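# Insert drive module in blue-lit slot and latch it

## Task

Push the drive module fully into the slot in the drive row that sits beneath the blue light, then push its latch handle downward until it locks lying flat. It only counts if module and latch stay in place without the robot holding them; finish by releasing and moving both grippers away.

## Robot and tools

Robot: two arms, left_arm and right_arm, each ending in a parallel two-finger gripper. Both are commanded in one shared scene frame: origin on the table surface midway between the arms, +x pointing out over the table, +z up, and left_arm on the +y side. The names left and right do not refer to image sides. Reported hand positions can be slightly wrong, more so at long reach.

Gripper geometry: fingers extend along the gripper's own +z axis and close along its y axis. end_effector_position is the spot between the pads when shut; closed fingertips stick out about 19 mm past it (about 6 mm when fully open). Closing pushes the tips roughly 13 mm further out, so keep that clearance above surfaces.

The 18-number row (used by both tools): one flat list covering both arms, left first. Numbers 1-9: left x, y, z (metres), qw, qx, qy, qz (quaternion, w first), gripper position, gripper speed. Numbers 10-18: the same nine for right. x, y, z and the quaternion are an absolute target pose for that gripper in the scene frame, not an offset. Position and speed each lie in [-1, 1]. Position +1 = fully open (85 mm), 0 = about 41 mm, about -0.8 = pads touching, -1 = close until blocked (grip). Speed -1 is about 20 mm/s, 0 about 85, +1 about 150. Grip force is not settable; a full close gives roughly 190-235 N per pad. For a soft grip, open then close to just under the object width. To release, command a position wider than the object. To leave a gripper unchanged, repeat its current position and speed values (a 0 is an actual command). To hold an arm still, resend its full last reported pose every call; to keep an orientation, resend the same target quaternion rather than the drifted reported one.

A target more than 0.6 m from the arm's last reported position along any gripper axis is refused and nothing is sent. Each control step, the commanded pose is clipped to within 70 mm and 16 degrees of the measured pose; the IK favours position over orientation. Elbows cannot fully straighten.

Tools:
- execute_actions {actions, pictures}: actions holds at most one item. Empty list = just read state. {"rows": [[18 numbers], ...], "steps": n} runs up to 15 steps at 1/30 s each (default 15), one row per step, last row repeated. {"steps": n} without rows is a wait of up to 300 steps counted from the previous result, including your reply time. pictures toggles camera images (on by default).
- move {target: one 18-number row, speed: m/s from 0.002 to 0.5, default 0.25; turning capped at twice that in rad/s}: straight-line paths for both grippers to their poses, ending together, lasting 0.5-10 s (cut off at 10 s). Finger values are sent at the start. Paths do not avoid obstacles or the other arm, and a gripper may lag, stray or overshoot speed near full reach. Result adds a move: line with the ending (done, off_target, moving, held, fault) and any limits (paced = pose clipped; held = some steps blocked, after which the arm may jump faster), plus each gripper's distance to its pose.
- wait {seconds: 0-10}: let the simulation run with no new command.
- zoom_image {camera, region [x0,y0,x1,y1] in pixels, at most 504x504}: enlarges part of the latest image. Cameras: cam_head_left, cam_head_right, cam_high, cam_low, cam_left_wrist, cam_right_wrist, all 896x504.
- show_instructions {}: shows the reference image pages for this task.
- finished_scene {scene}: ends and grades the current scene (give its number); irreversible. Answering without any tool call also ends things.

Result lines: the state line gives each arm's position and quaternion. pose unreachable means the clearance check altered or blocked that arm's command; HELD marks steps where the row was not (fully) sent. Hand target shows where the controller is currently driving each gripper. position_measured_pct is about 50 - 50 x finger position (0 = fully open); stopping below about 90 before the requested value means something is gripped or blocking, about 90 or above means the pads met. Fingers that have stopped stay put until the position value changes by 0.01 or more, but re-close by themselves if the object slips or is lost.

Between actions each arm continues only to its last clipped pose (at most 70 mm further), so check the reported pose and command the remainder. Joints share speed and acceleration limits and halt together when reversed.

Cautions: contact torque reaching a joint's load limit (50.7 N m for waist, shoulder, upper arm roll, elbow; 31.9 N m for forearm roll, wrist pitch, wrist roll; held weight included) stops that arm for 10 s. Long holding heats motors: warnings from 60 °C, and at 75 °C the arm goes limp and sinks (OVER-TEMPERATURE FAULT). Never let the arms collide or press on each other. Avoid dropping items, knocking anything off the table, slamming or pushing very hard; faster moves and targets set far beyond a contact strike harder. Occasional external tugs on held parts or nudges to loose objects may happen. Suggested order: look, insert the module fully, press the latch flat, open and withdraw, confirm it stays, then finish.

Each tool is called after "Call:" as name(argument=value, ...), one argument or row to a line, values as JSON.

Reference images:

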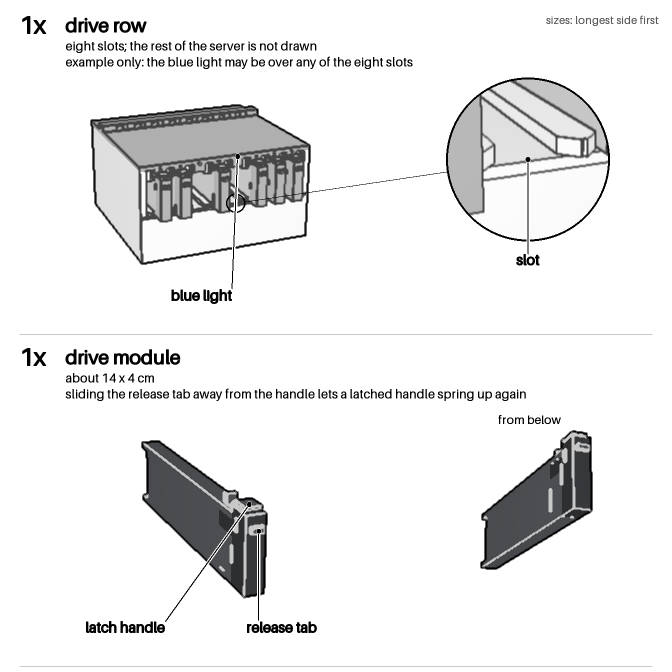

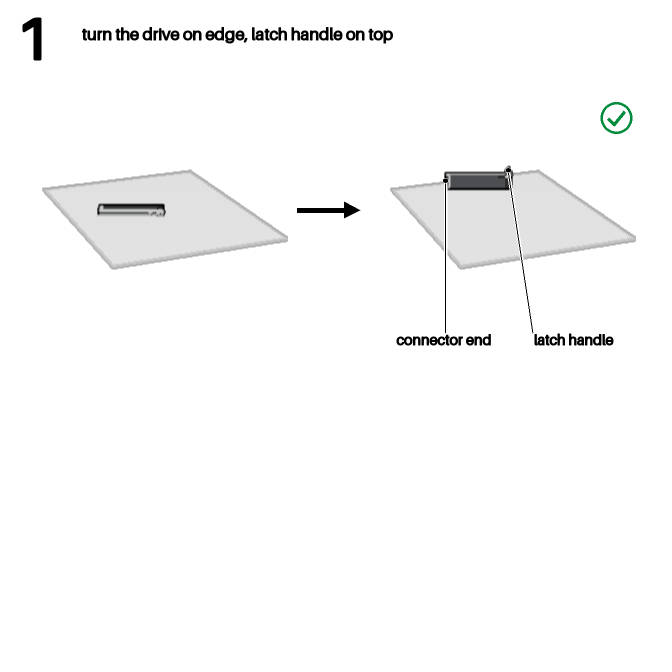

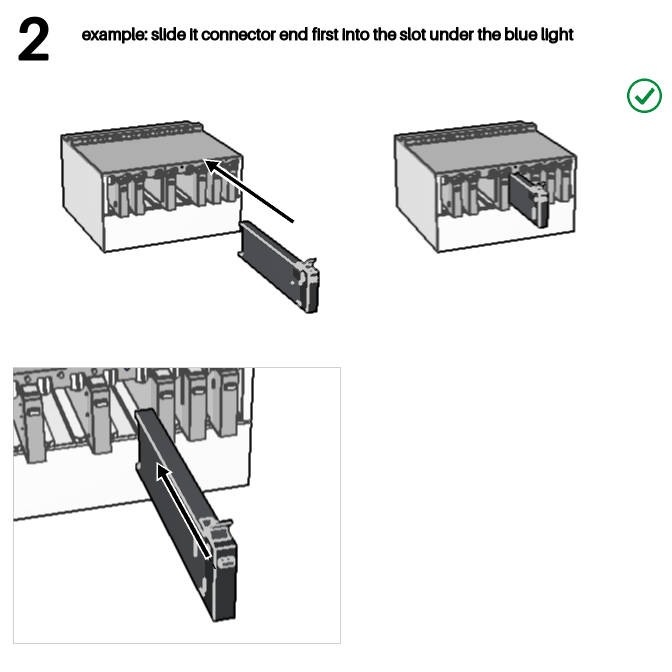

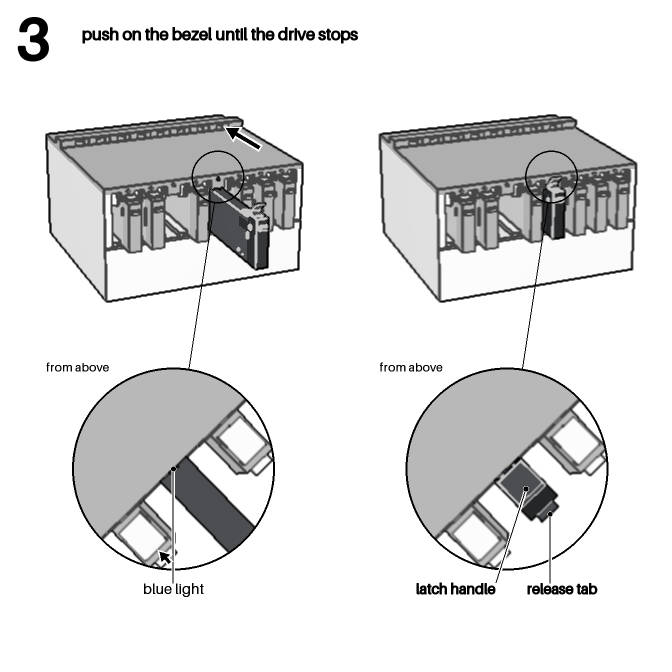

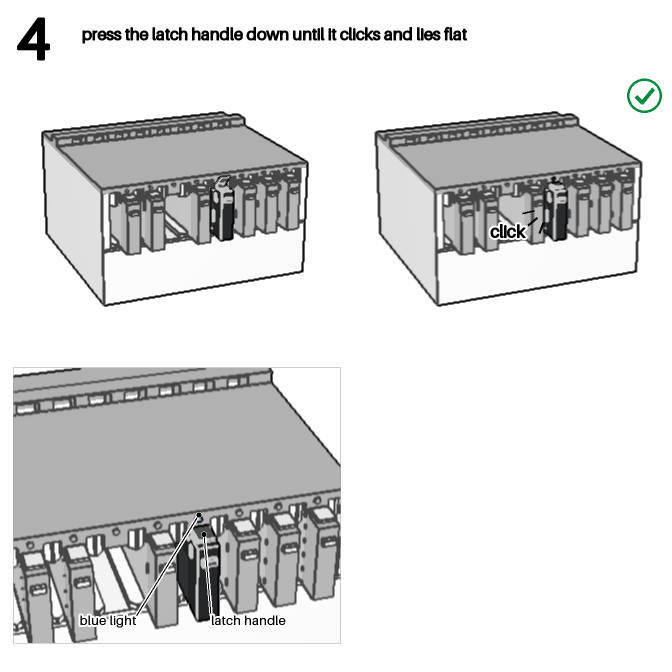

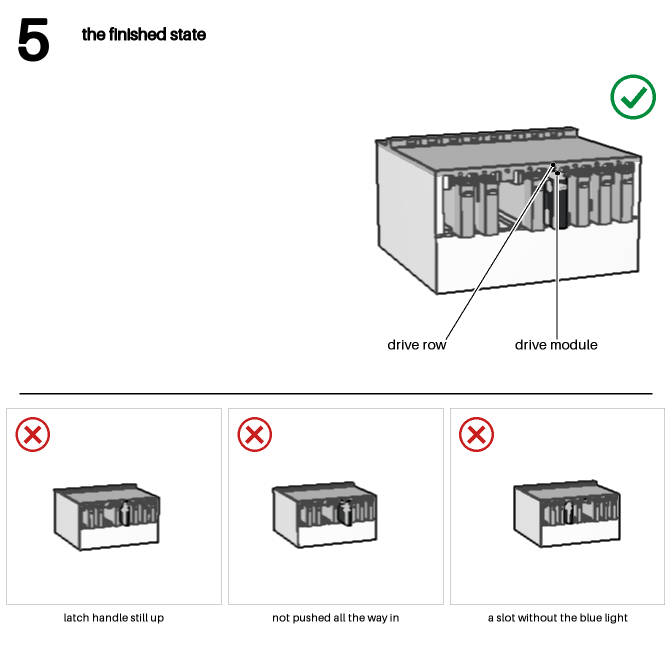

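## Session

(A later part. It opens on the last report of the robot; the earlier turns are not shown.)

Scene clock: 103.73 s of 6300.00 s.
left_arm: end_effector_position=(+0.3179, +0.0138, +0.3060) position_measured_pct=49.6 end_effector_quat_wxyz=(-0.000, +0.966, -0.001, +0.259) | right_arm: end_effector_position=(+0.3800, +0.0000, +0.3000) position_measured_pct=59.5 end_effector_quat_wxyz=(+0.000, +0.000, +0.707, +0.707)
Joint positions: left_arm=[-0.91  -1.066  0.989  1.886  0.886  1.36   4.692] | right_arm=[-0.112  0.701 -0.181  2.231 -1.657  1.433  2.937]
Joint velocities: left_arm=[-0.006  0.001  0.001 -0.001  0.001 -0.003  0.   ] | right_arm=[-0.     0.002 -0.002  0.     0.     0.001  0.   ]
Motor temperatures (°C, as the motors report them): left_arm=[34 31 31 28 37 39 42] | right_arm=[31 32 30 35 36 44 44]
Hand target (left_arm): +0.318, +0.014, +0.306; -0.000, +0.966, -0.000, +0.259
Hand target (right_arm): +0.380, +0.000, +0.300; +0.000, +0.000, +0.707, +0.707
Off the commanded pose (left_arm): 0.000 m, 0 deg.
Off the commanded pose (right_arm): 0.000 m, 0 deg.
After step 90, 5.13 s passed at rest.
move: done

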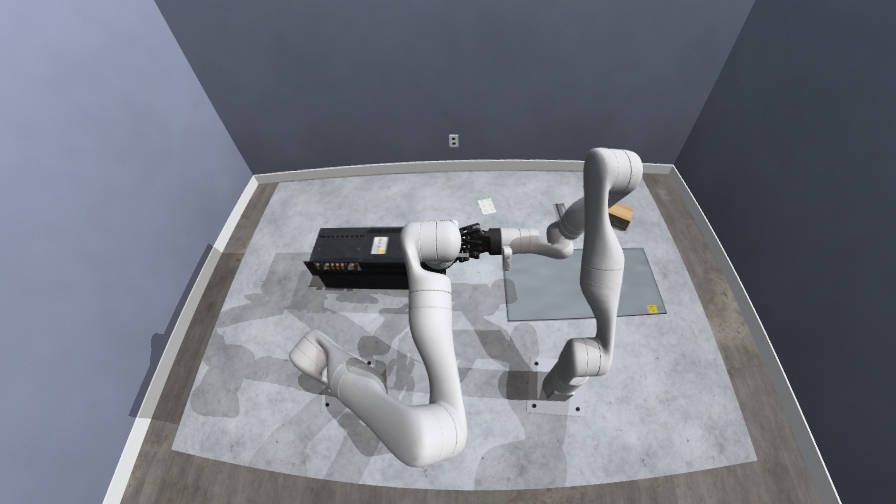

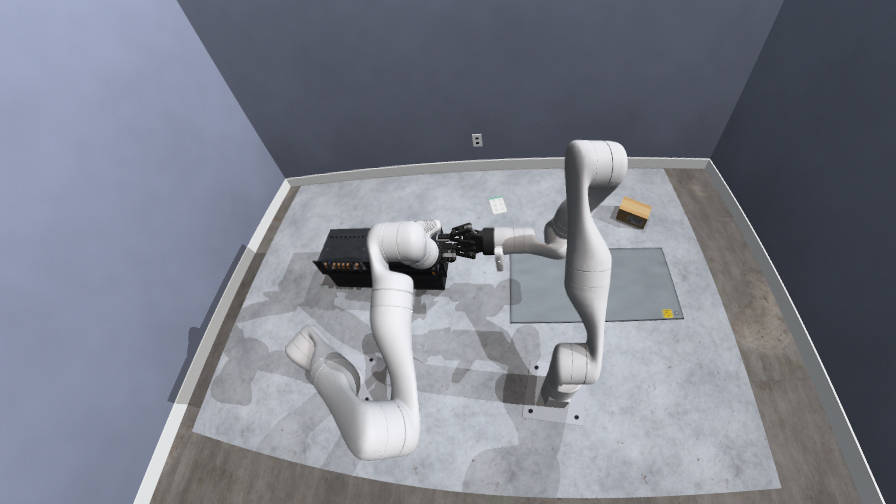

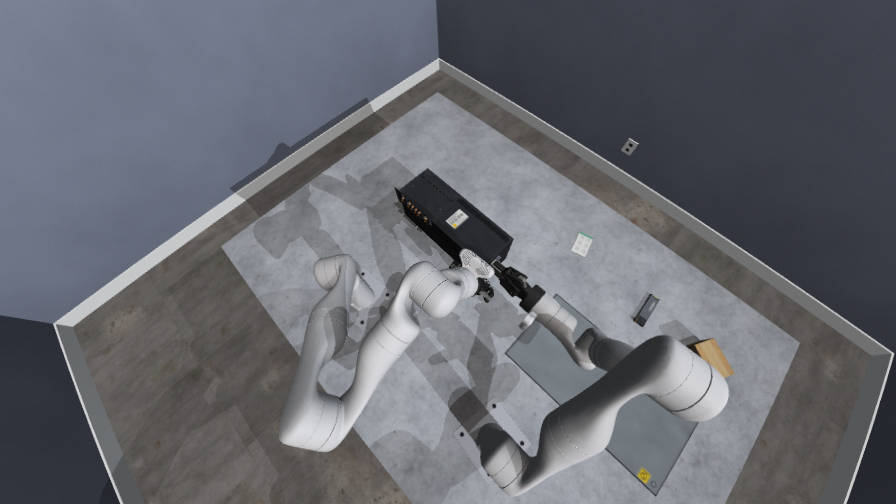

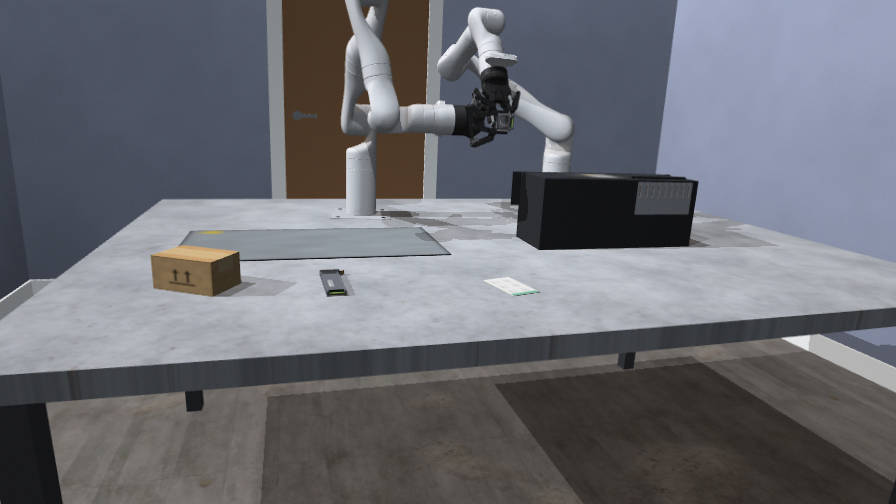

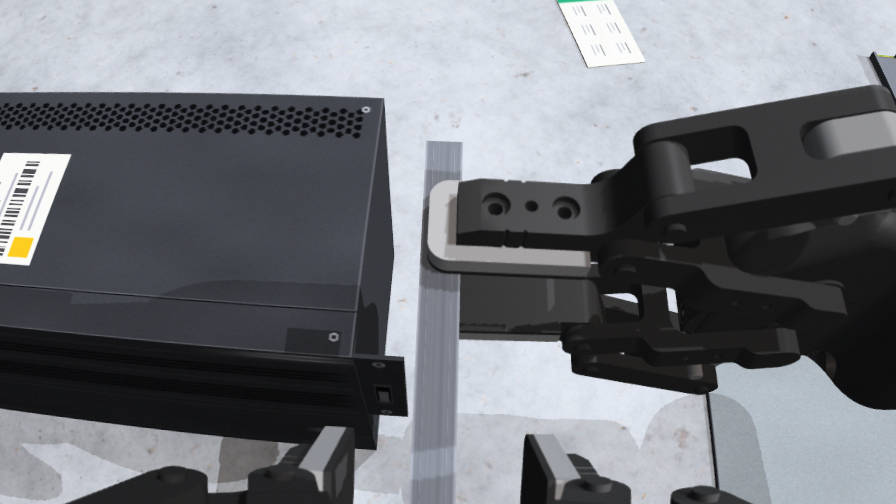

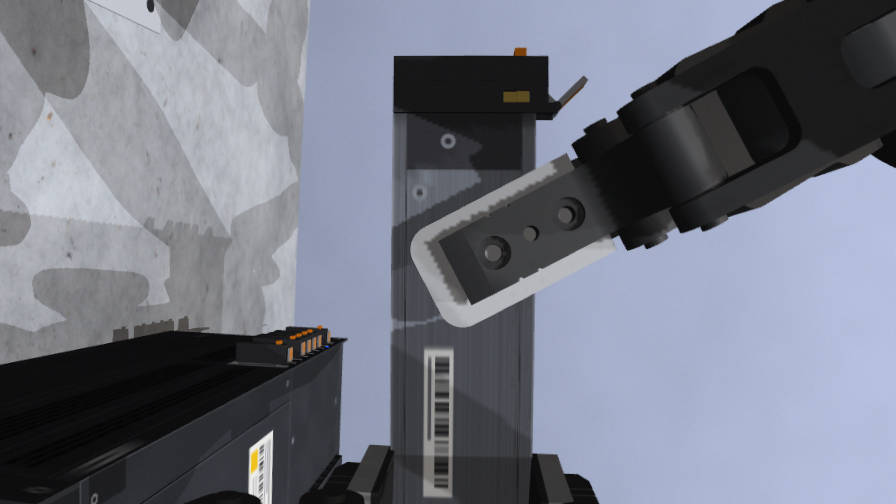

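Call:
move(
  target=[0.318,0.015,0.306,0,0.966,0,0.259,-0.72,-0.5,0.38,0.0,0.3,0,0,0.7071,0.7071,-0.3,-0.5],
  speed=0.02,
)

Call:
execute_actions(
  actions=[
    {"rows":[[0.318,0.015,0.306,0,0.966,0,0.259,-0.72,-0.5,0.38,0.0,0.3,0,0,0.7071,0.7071,0.6,0]]},
  ],
  pictures=false,
)

Call:
move(
  target=[0.27,0.2,0.3,0,0.966,0,0.259,-0.72,-0.5,0.40,-0.08,0.28,0,0,0.7071,0.7071,0.6,0],
  speed=0.2,
)

Call:
move(
  target=[0.26,0.44,0.16,0,0.966,0,0.259,-0.72,-0.5,0.42,-0.04,0.15,0,0,0.7071,0.7071,0.6,0],
  speed=0.2,
)

Scene clock: 125.43 s of 6300.00 s.
left_arm: end_effector_position=(+0.3181, +0.0151, +0.3060) position_measured_pct=81.7 end_effector_quat_wxyz=(-0.000, +0.966, +0.000, +0.259) | right_arm: end_effector_position=(+0.3801, -0.0001, +0.2999) position_measured_pct=59.5 end_effector_quat_wxyz=(+0.000, +0.000, +0.707, +0.707)
Joint positions: left_arm=[-0.909 -1.065  0.987  1.889  0.885  1.358  4.691] | right_arm=[-0.112  0.701 -0.181  2.231 -1.657  1.433  2.937]
Joint velocities: left_arm=[-0.001  0.001 -0.    -0.001 -0.     0.001 -0.   ] | right_arm=[-0.    -0.002  0.    -0.    -0.001  0.    -0.   ]
Motor temperatures (°C, as the motors report them): left_arm=[34 31 31 28 37 39 42] | right_arm=[31 32 30 35 36 44 44]
Hand target (left_arm): +0.318, +0.015, +0.306; +0.000, +0.966, -0.000, +0.259
Hand target (right_arm): +0.380, -0.000, +0.300; +0.000, +0.000, +0.707, +0.707
Off the commanded pose (left_arm): 0.000 m, 0 deg.
Off the commanded pose (right_arm): 0.000 m, 0 deg.
After step 90, 17.83 s passed at rest.
move: done

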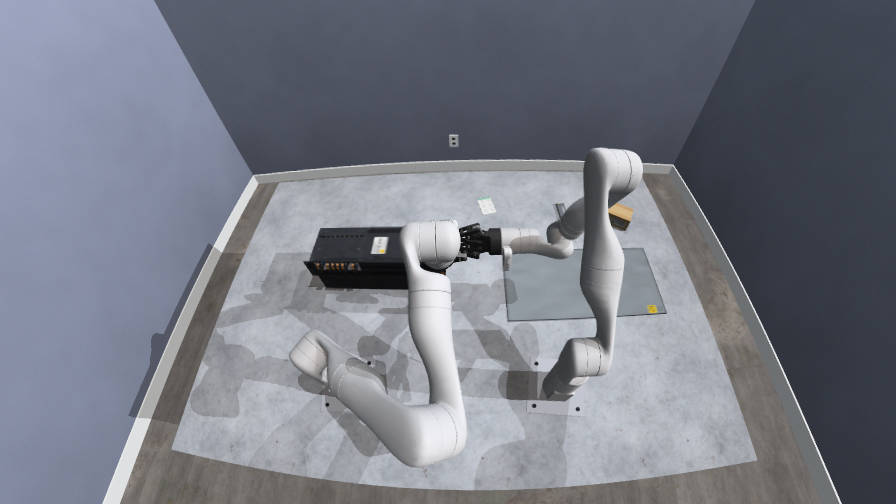

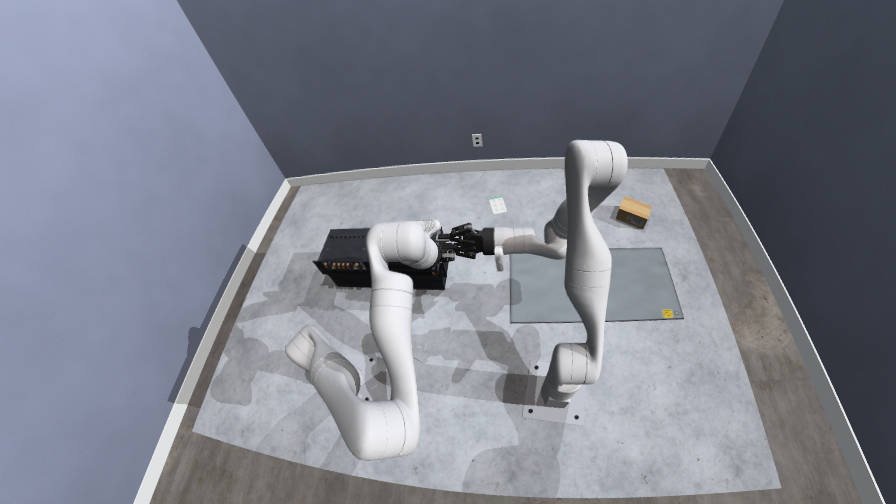

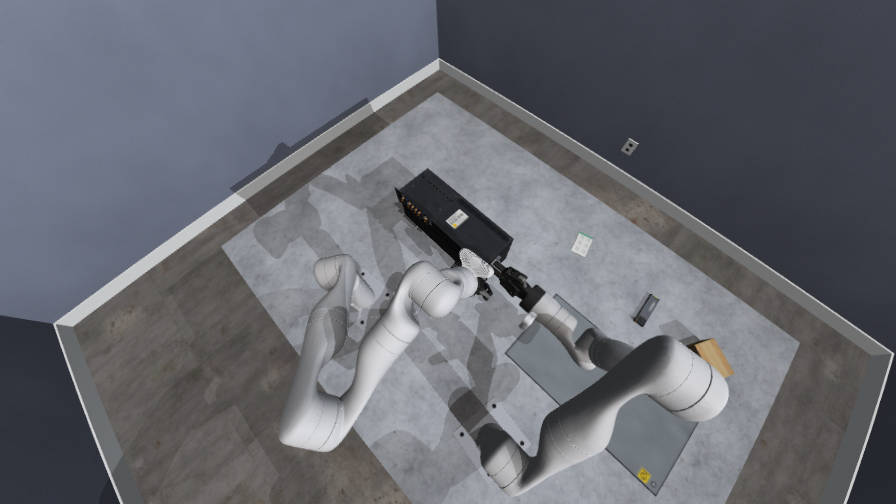

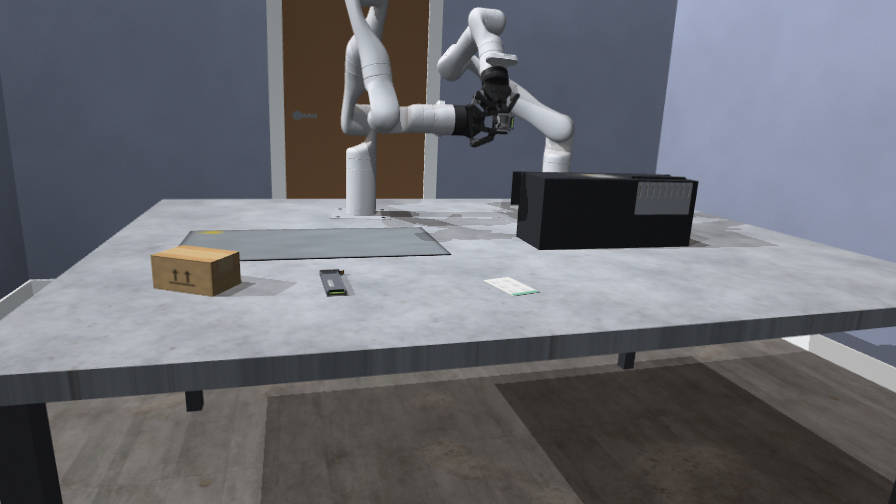

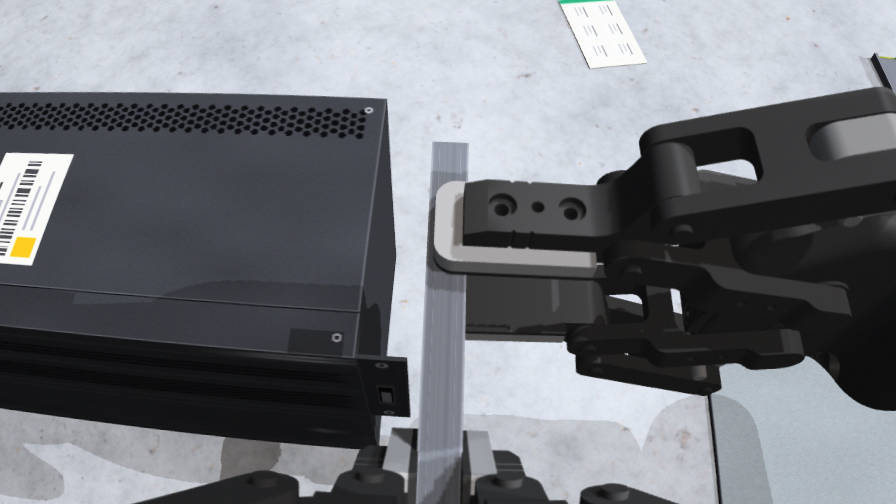

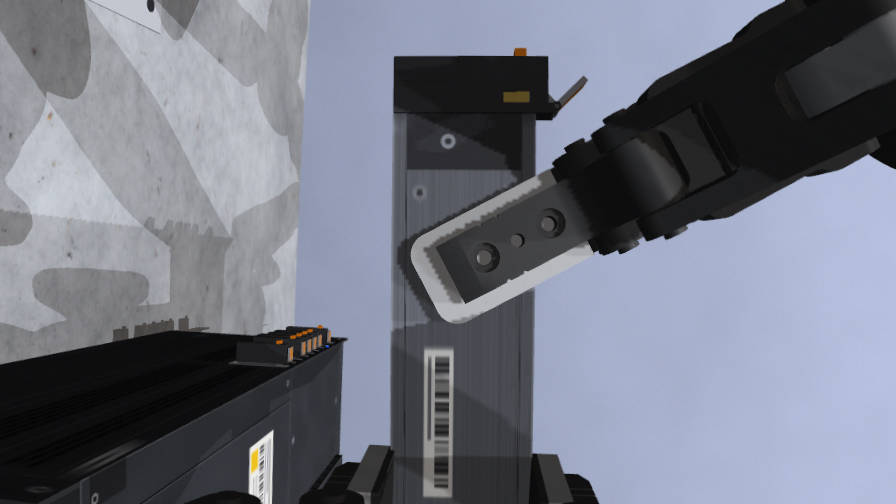

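Scene clock: 125.93 s of 6300.00 s.
left_arm: end_effector_position=(+0.3180, +0.0150, +0.3060) position_measured_pct=81.7 end_effector_quat_wxyz=(-0.000, +0.966, -0.000, +0.259) | right_arm: end_effector_position=(+0.3800, -0.0000, +0.3000) position_measured_pct=23.0 end_effector_quat_wxyz=(+0.000, +0.000, +0.707, +0.707)
Joint positions: left_arm=[-0.909 -1.065  0.987  1.889  0.886  1.358  4.691] | right_arm=[-0.112  0.701 -0.181  2.231 -1.657  1.433  2.937]
Joint velocities: left_arm=[-0.     0.    -0.001 -0.002 -0.     0.    -0.   ] | right_arm=[-0.001 -0.003  0.     0.    -0.    -0.001 -0.   ]
Motor temperatures (°C, as the motors report them): left_arm=[34 31 31 28 37 39 42] | right_arm=[31 32 30 35 36 44 44]
Hand target (left_arm): +0.318, +0.015, +0.306; -0.000, +0.966, -0.000, +0.259
Hand target (right_arm): +0.380, +0.000, +0.300; -0.000, +0.000, +0.707, +0.707
Off the commanded pose (left_arm): 0.000 m, 0 deg.
Off the commanded pose (right_arm): 0.000 m, 0 deg.
Steps of this call (steps 1 to 15: all 15 steps of this action). Readings (end_effector_position | what the end effector reports):
1: left_arm (+0.3181, +0.0151, +0.3060) | right_arm (+0.3801, -0.0001, +0.2999) | left_arm position_measured_pct=81.7 | right_arm position_measured_pct=59.5
2: left_arm (+0.3180, +0.0149, +0.3061) | right_arm (+0.3801, -0.0000, +0.2999) | left_arm position_measured_pct=81.7 | right_arm position_measured_pct=59.1
4: left_arm (+0.3179, +0.0149, +0.3060) | right_arm (+0.3799, +0.0001, +0.3001) | left_arm position_measured_pct=81.7 | right_arm position_measured_pct=54.8
8: left_arm (+0.3179, +0.0150, +0.3059) | right_arm (+0.3800, +0.0000, +0.3001) | left_arm position_measured_pct=81.7 | right_arm position_measured_pct=43.3
15: the state above

Scene clock: 127.67 s of 6300.00 s.
left_arm: end_effector_position=(+0.2702, +0.2000, +0.3003) position_measured_pct=81.7 end_effector_quat_wxyz=(+0.000, +0.966, +0.000, +0.259) | right_arm: end_effector_position=(+0.4000, -0.0799, +0.2801) position_measured_pct=19.8 end_effector_quat_wxyz=(+0.000, -0.000, +0.707, +0.707)
Joint positions: left_arm=[-0.713 -0.923  0.526  2.296  0.637  1.21   4.263] | right_arm=[ 0.05   0.77  -0.092  2.15  -1.437  1.536  2.912]
Joint velocities: left_arm=[ 0.006  0.002 -0.004 -0.001  0.001  0.004 -0.005] | right_arm=[ 0.     0.002  0.001 -0.     0.001  0.001  0.   ]
Motor temperatures (°C, as the motors report them): left_arm=[34 31 31 28 37 39 42] | right_arm=[31 32 30 35 36 44 44]
Hand target (left_arm): +0.270, +0.200, +0.300; +0.001, +0.966, -0.000, +0.259
Hand target (right_arm): +0.400, -0.080, +0.280; +0.000, -0.000, +0.707, +0.707
Off the commanded pose (left_arm): 0.000 m, 0 deg.
Off the commanded pose (right_arm): 0.000 m, 0 deg.
move: done

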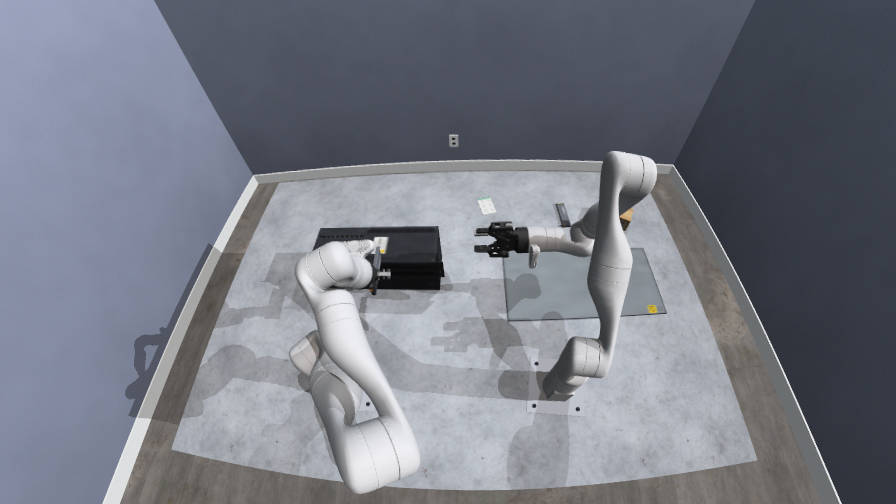

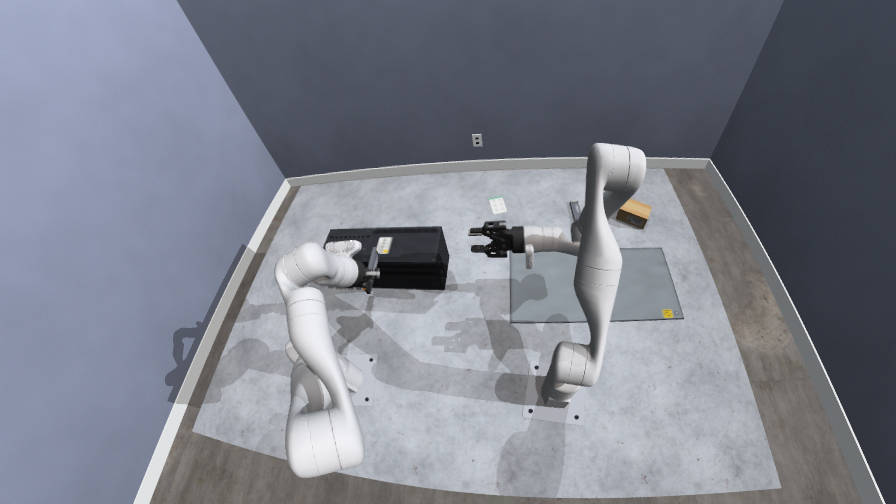

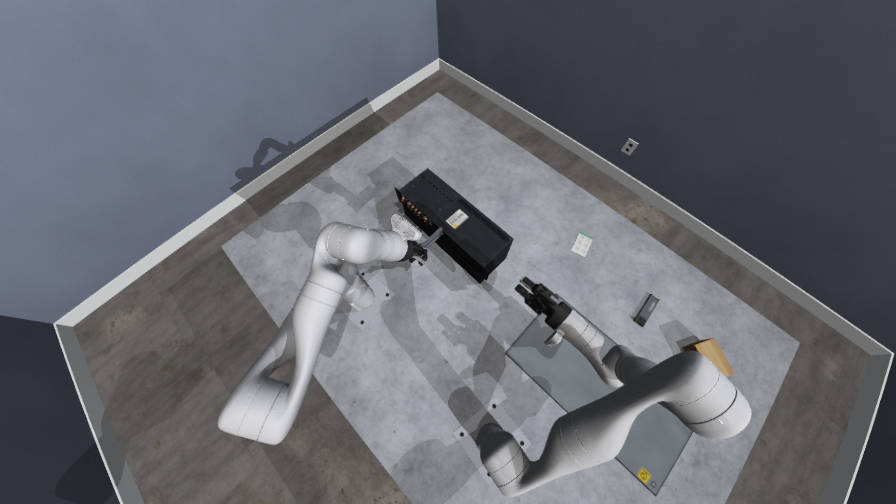

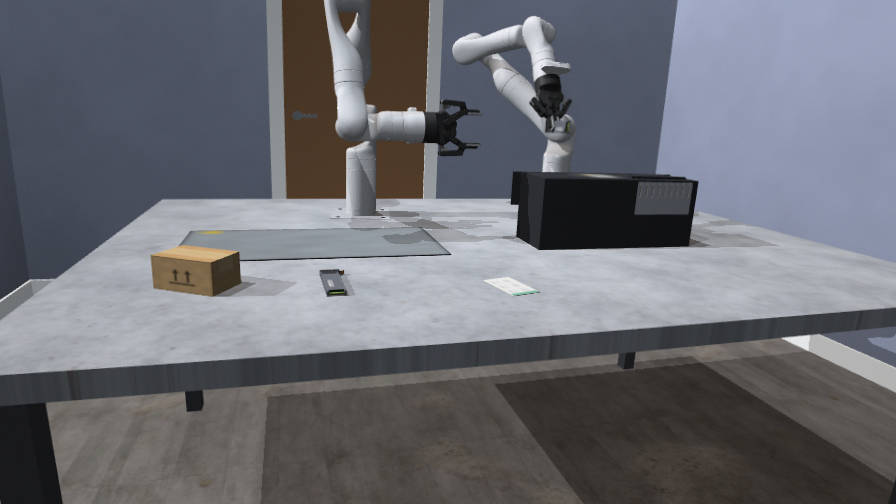

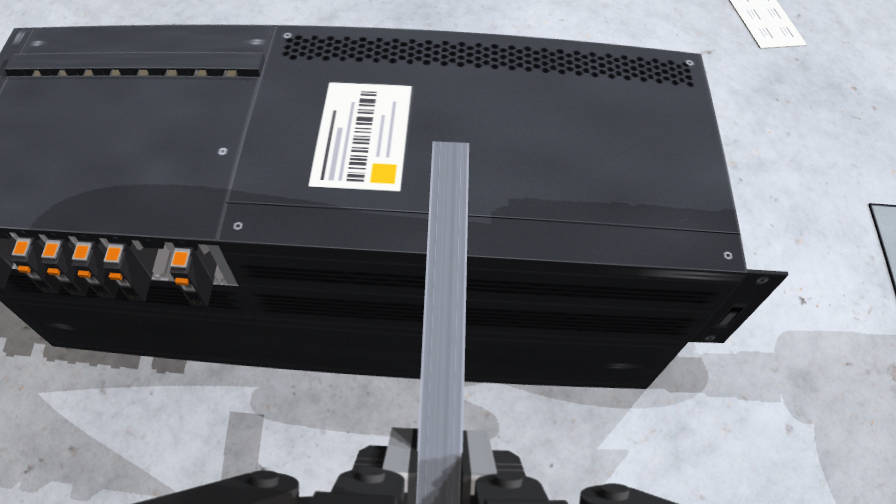

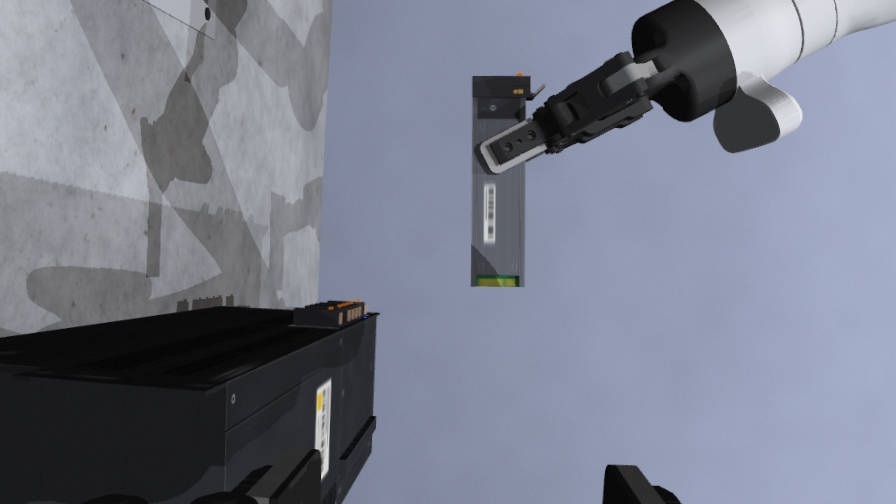

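Scene clock: 130.07 s of 6300.00 s.
left_arm: end_effector_position=(+0.2615, +0.4401, +0.1617) position_measured_pct=81.7 end_effector_quat_wxyz=(+0.043, +0.977, -0.012, +0.209) | right_arm: end_effector_position=(+0.4200, -0.0399, +0.1499) position_measured_pct=19.8 end_effector_quat_wxyz=(+0.000, +0.000, +0.707, +0.707)
Joint positions: left_arm=[-0.616 -0.031 -0.414  2.579  0.742  0.625  2.942] | right_arm=[-0.035  1.131 -0.124  2.023 -1.523  1.458  3.146]
Joint velocities: left_arm=[ 0.28   0.02  -0.321 -0.001  0.044  0.018 -0.085] | right_arm=[-0.001 -0.001 -0.     0.    -0.001 -0.     0.   ]
Motor temperatures (°C, as the motors report them): left_arm=[34 31 31 28 37 39 42] | right_arm=[31 32 30 35 36 44 44]
Hand target (left_arm): +0.261, +0.440, +0.162; +0.044, +0.977, -0.012, +0.210
Hand target (right_arm): +0.420, -0.040, +0.150; +0.000, +0.000, +0.707, +0.707
Off the commanded pose (left_arm): 0.002 m, 8 deg.
Off the commanded pose (right_arm): 0.000 m, 0 deg.
joint sent to its limit (left arm) — the command would take joint 4 (elbow) past its upper limit, so that joint was sent only as far as its limit.
move: off_target (left_arm)

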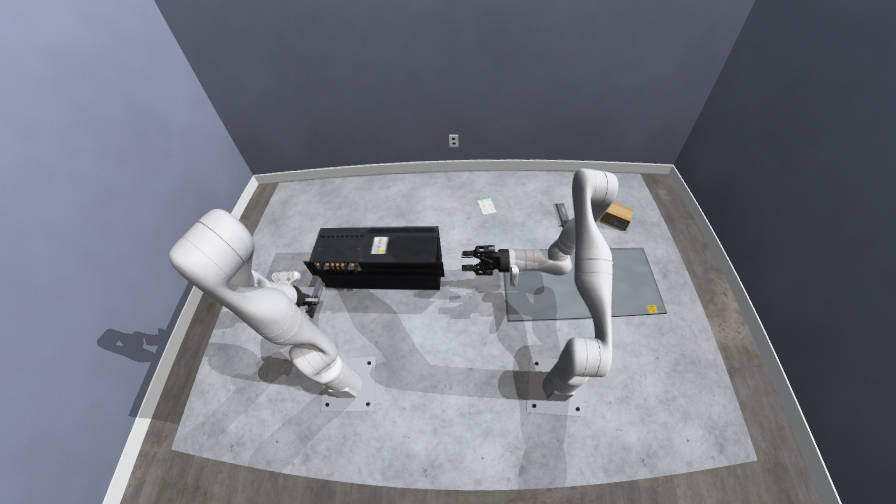

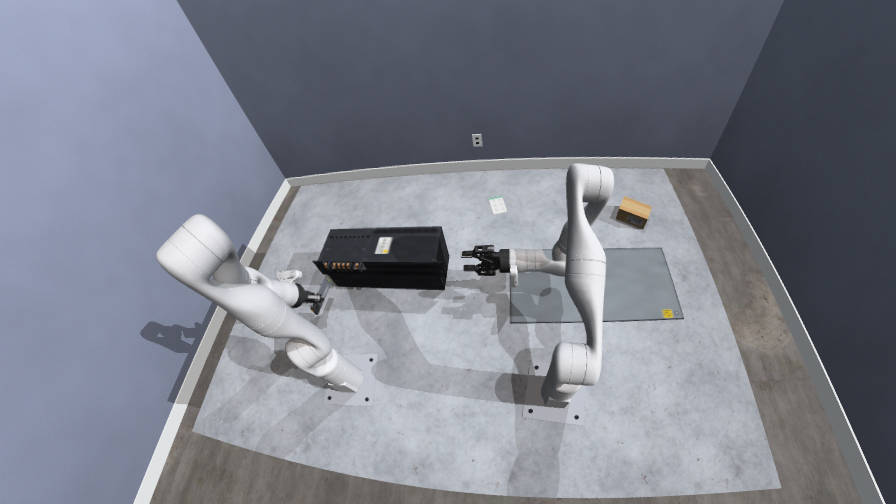

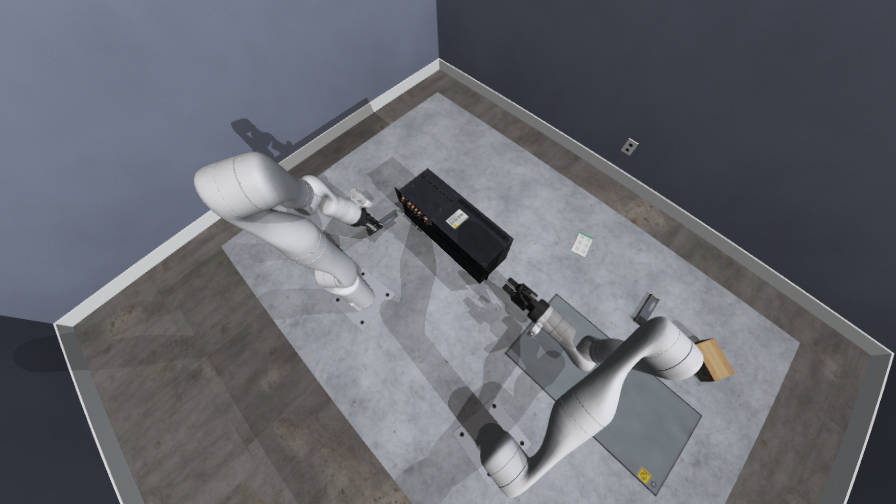

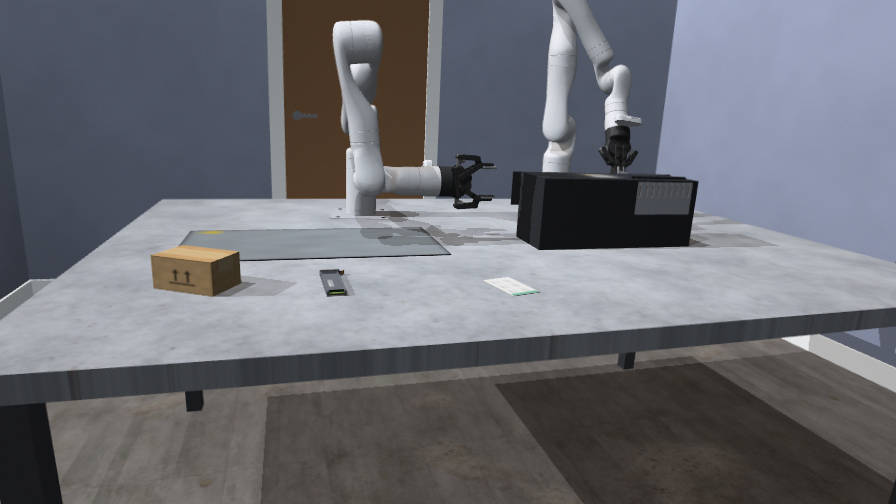

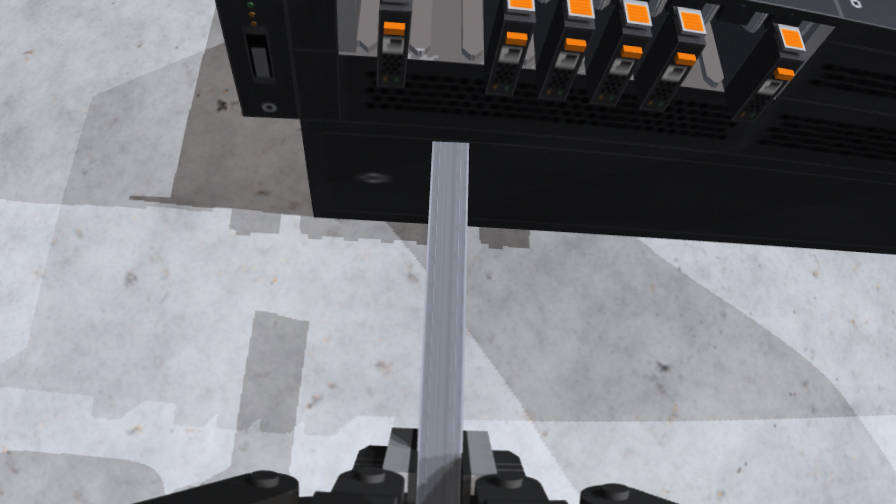

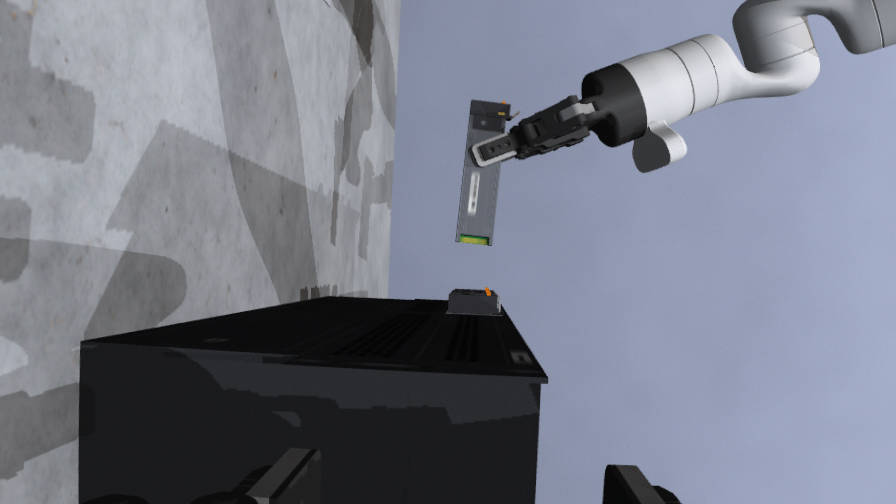

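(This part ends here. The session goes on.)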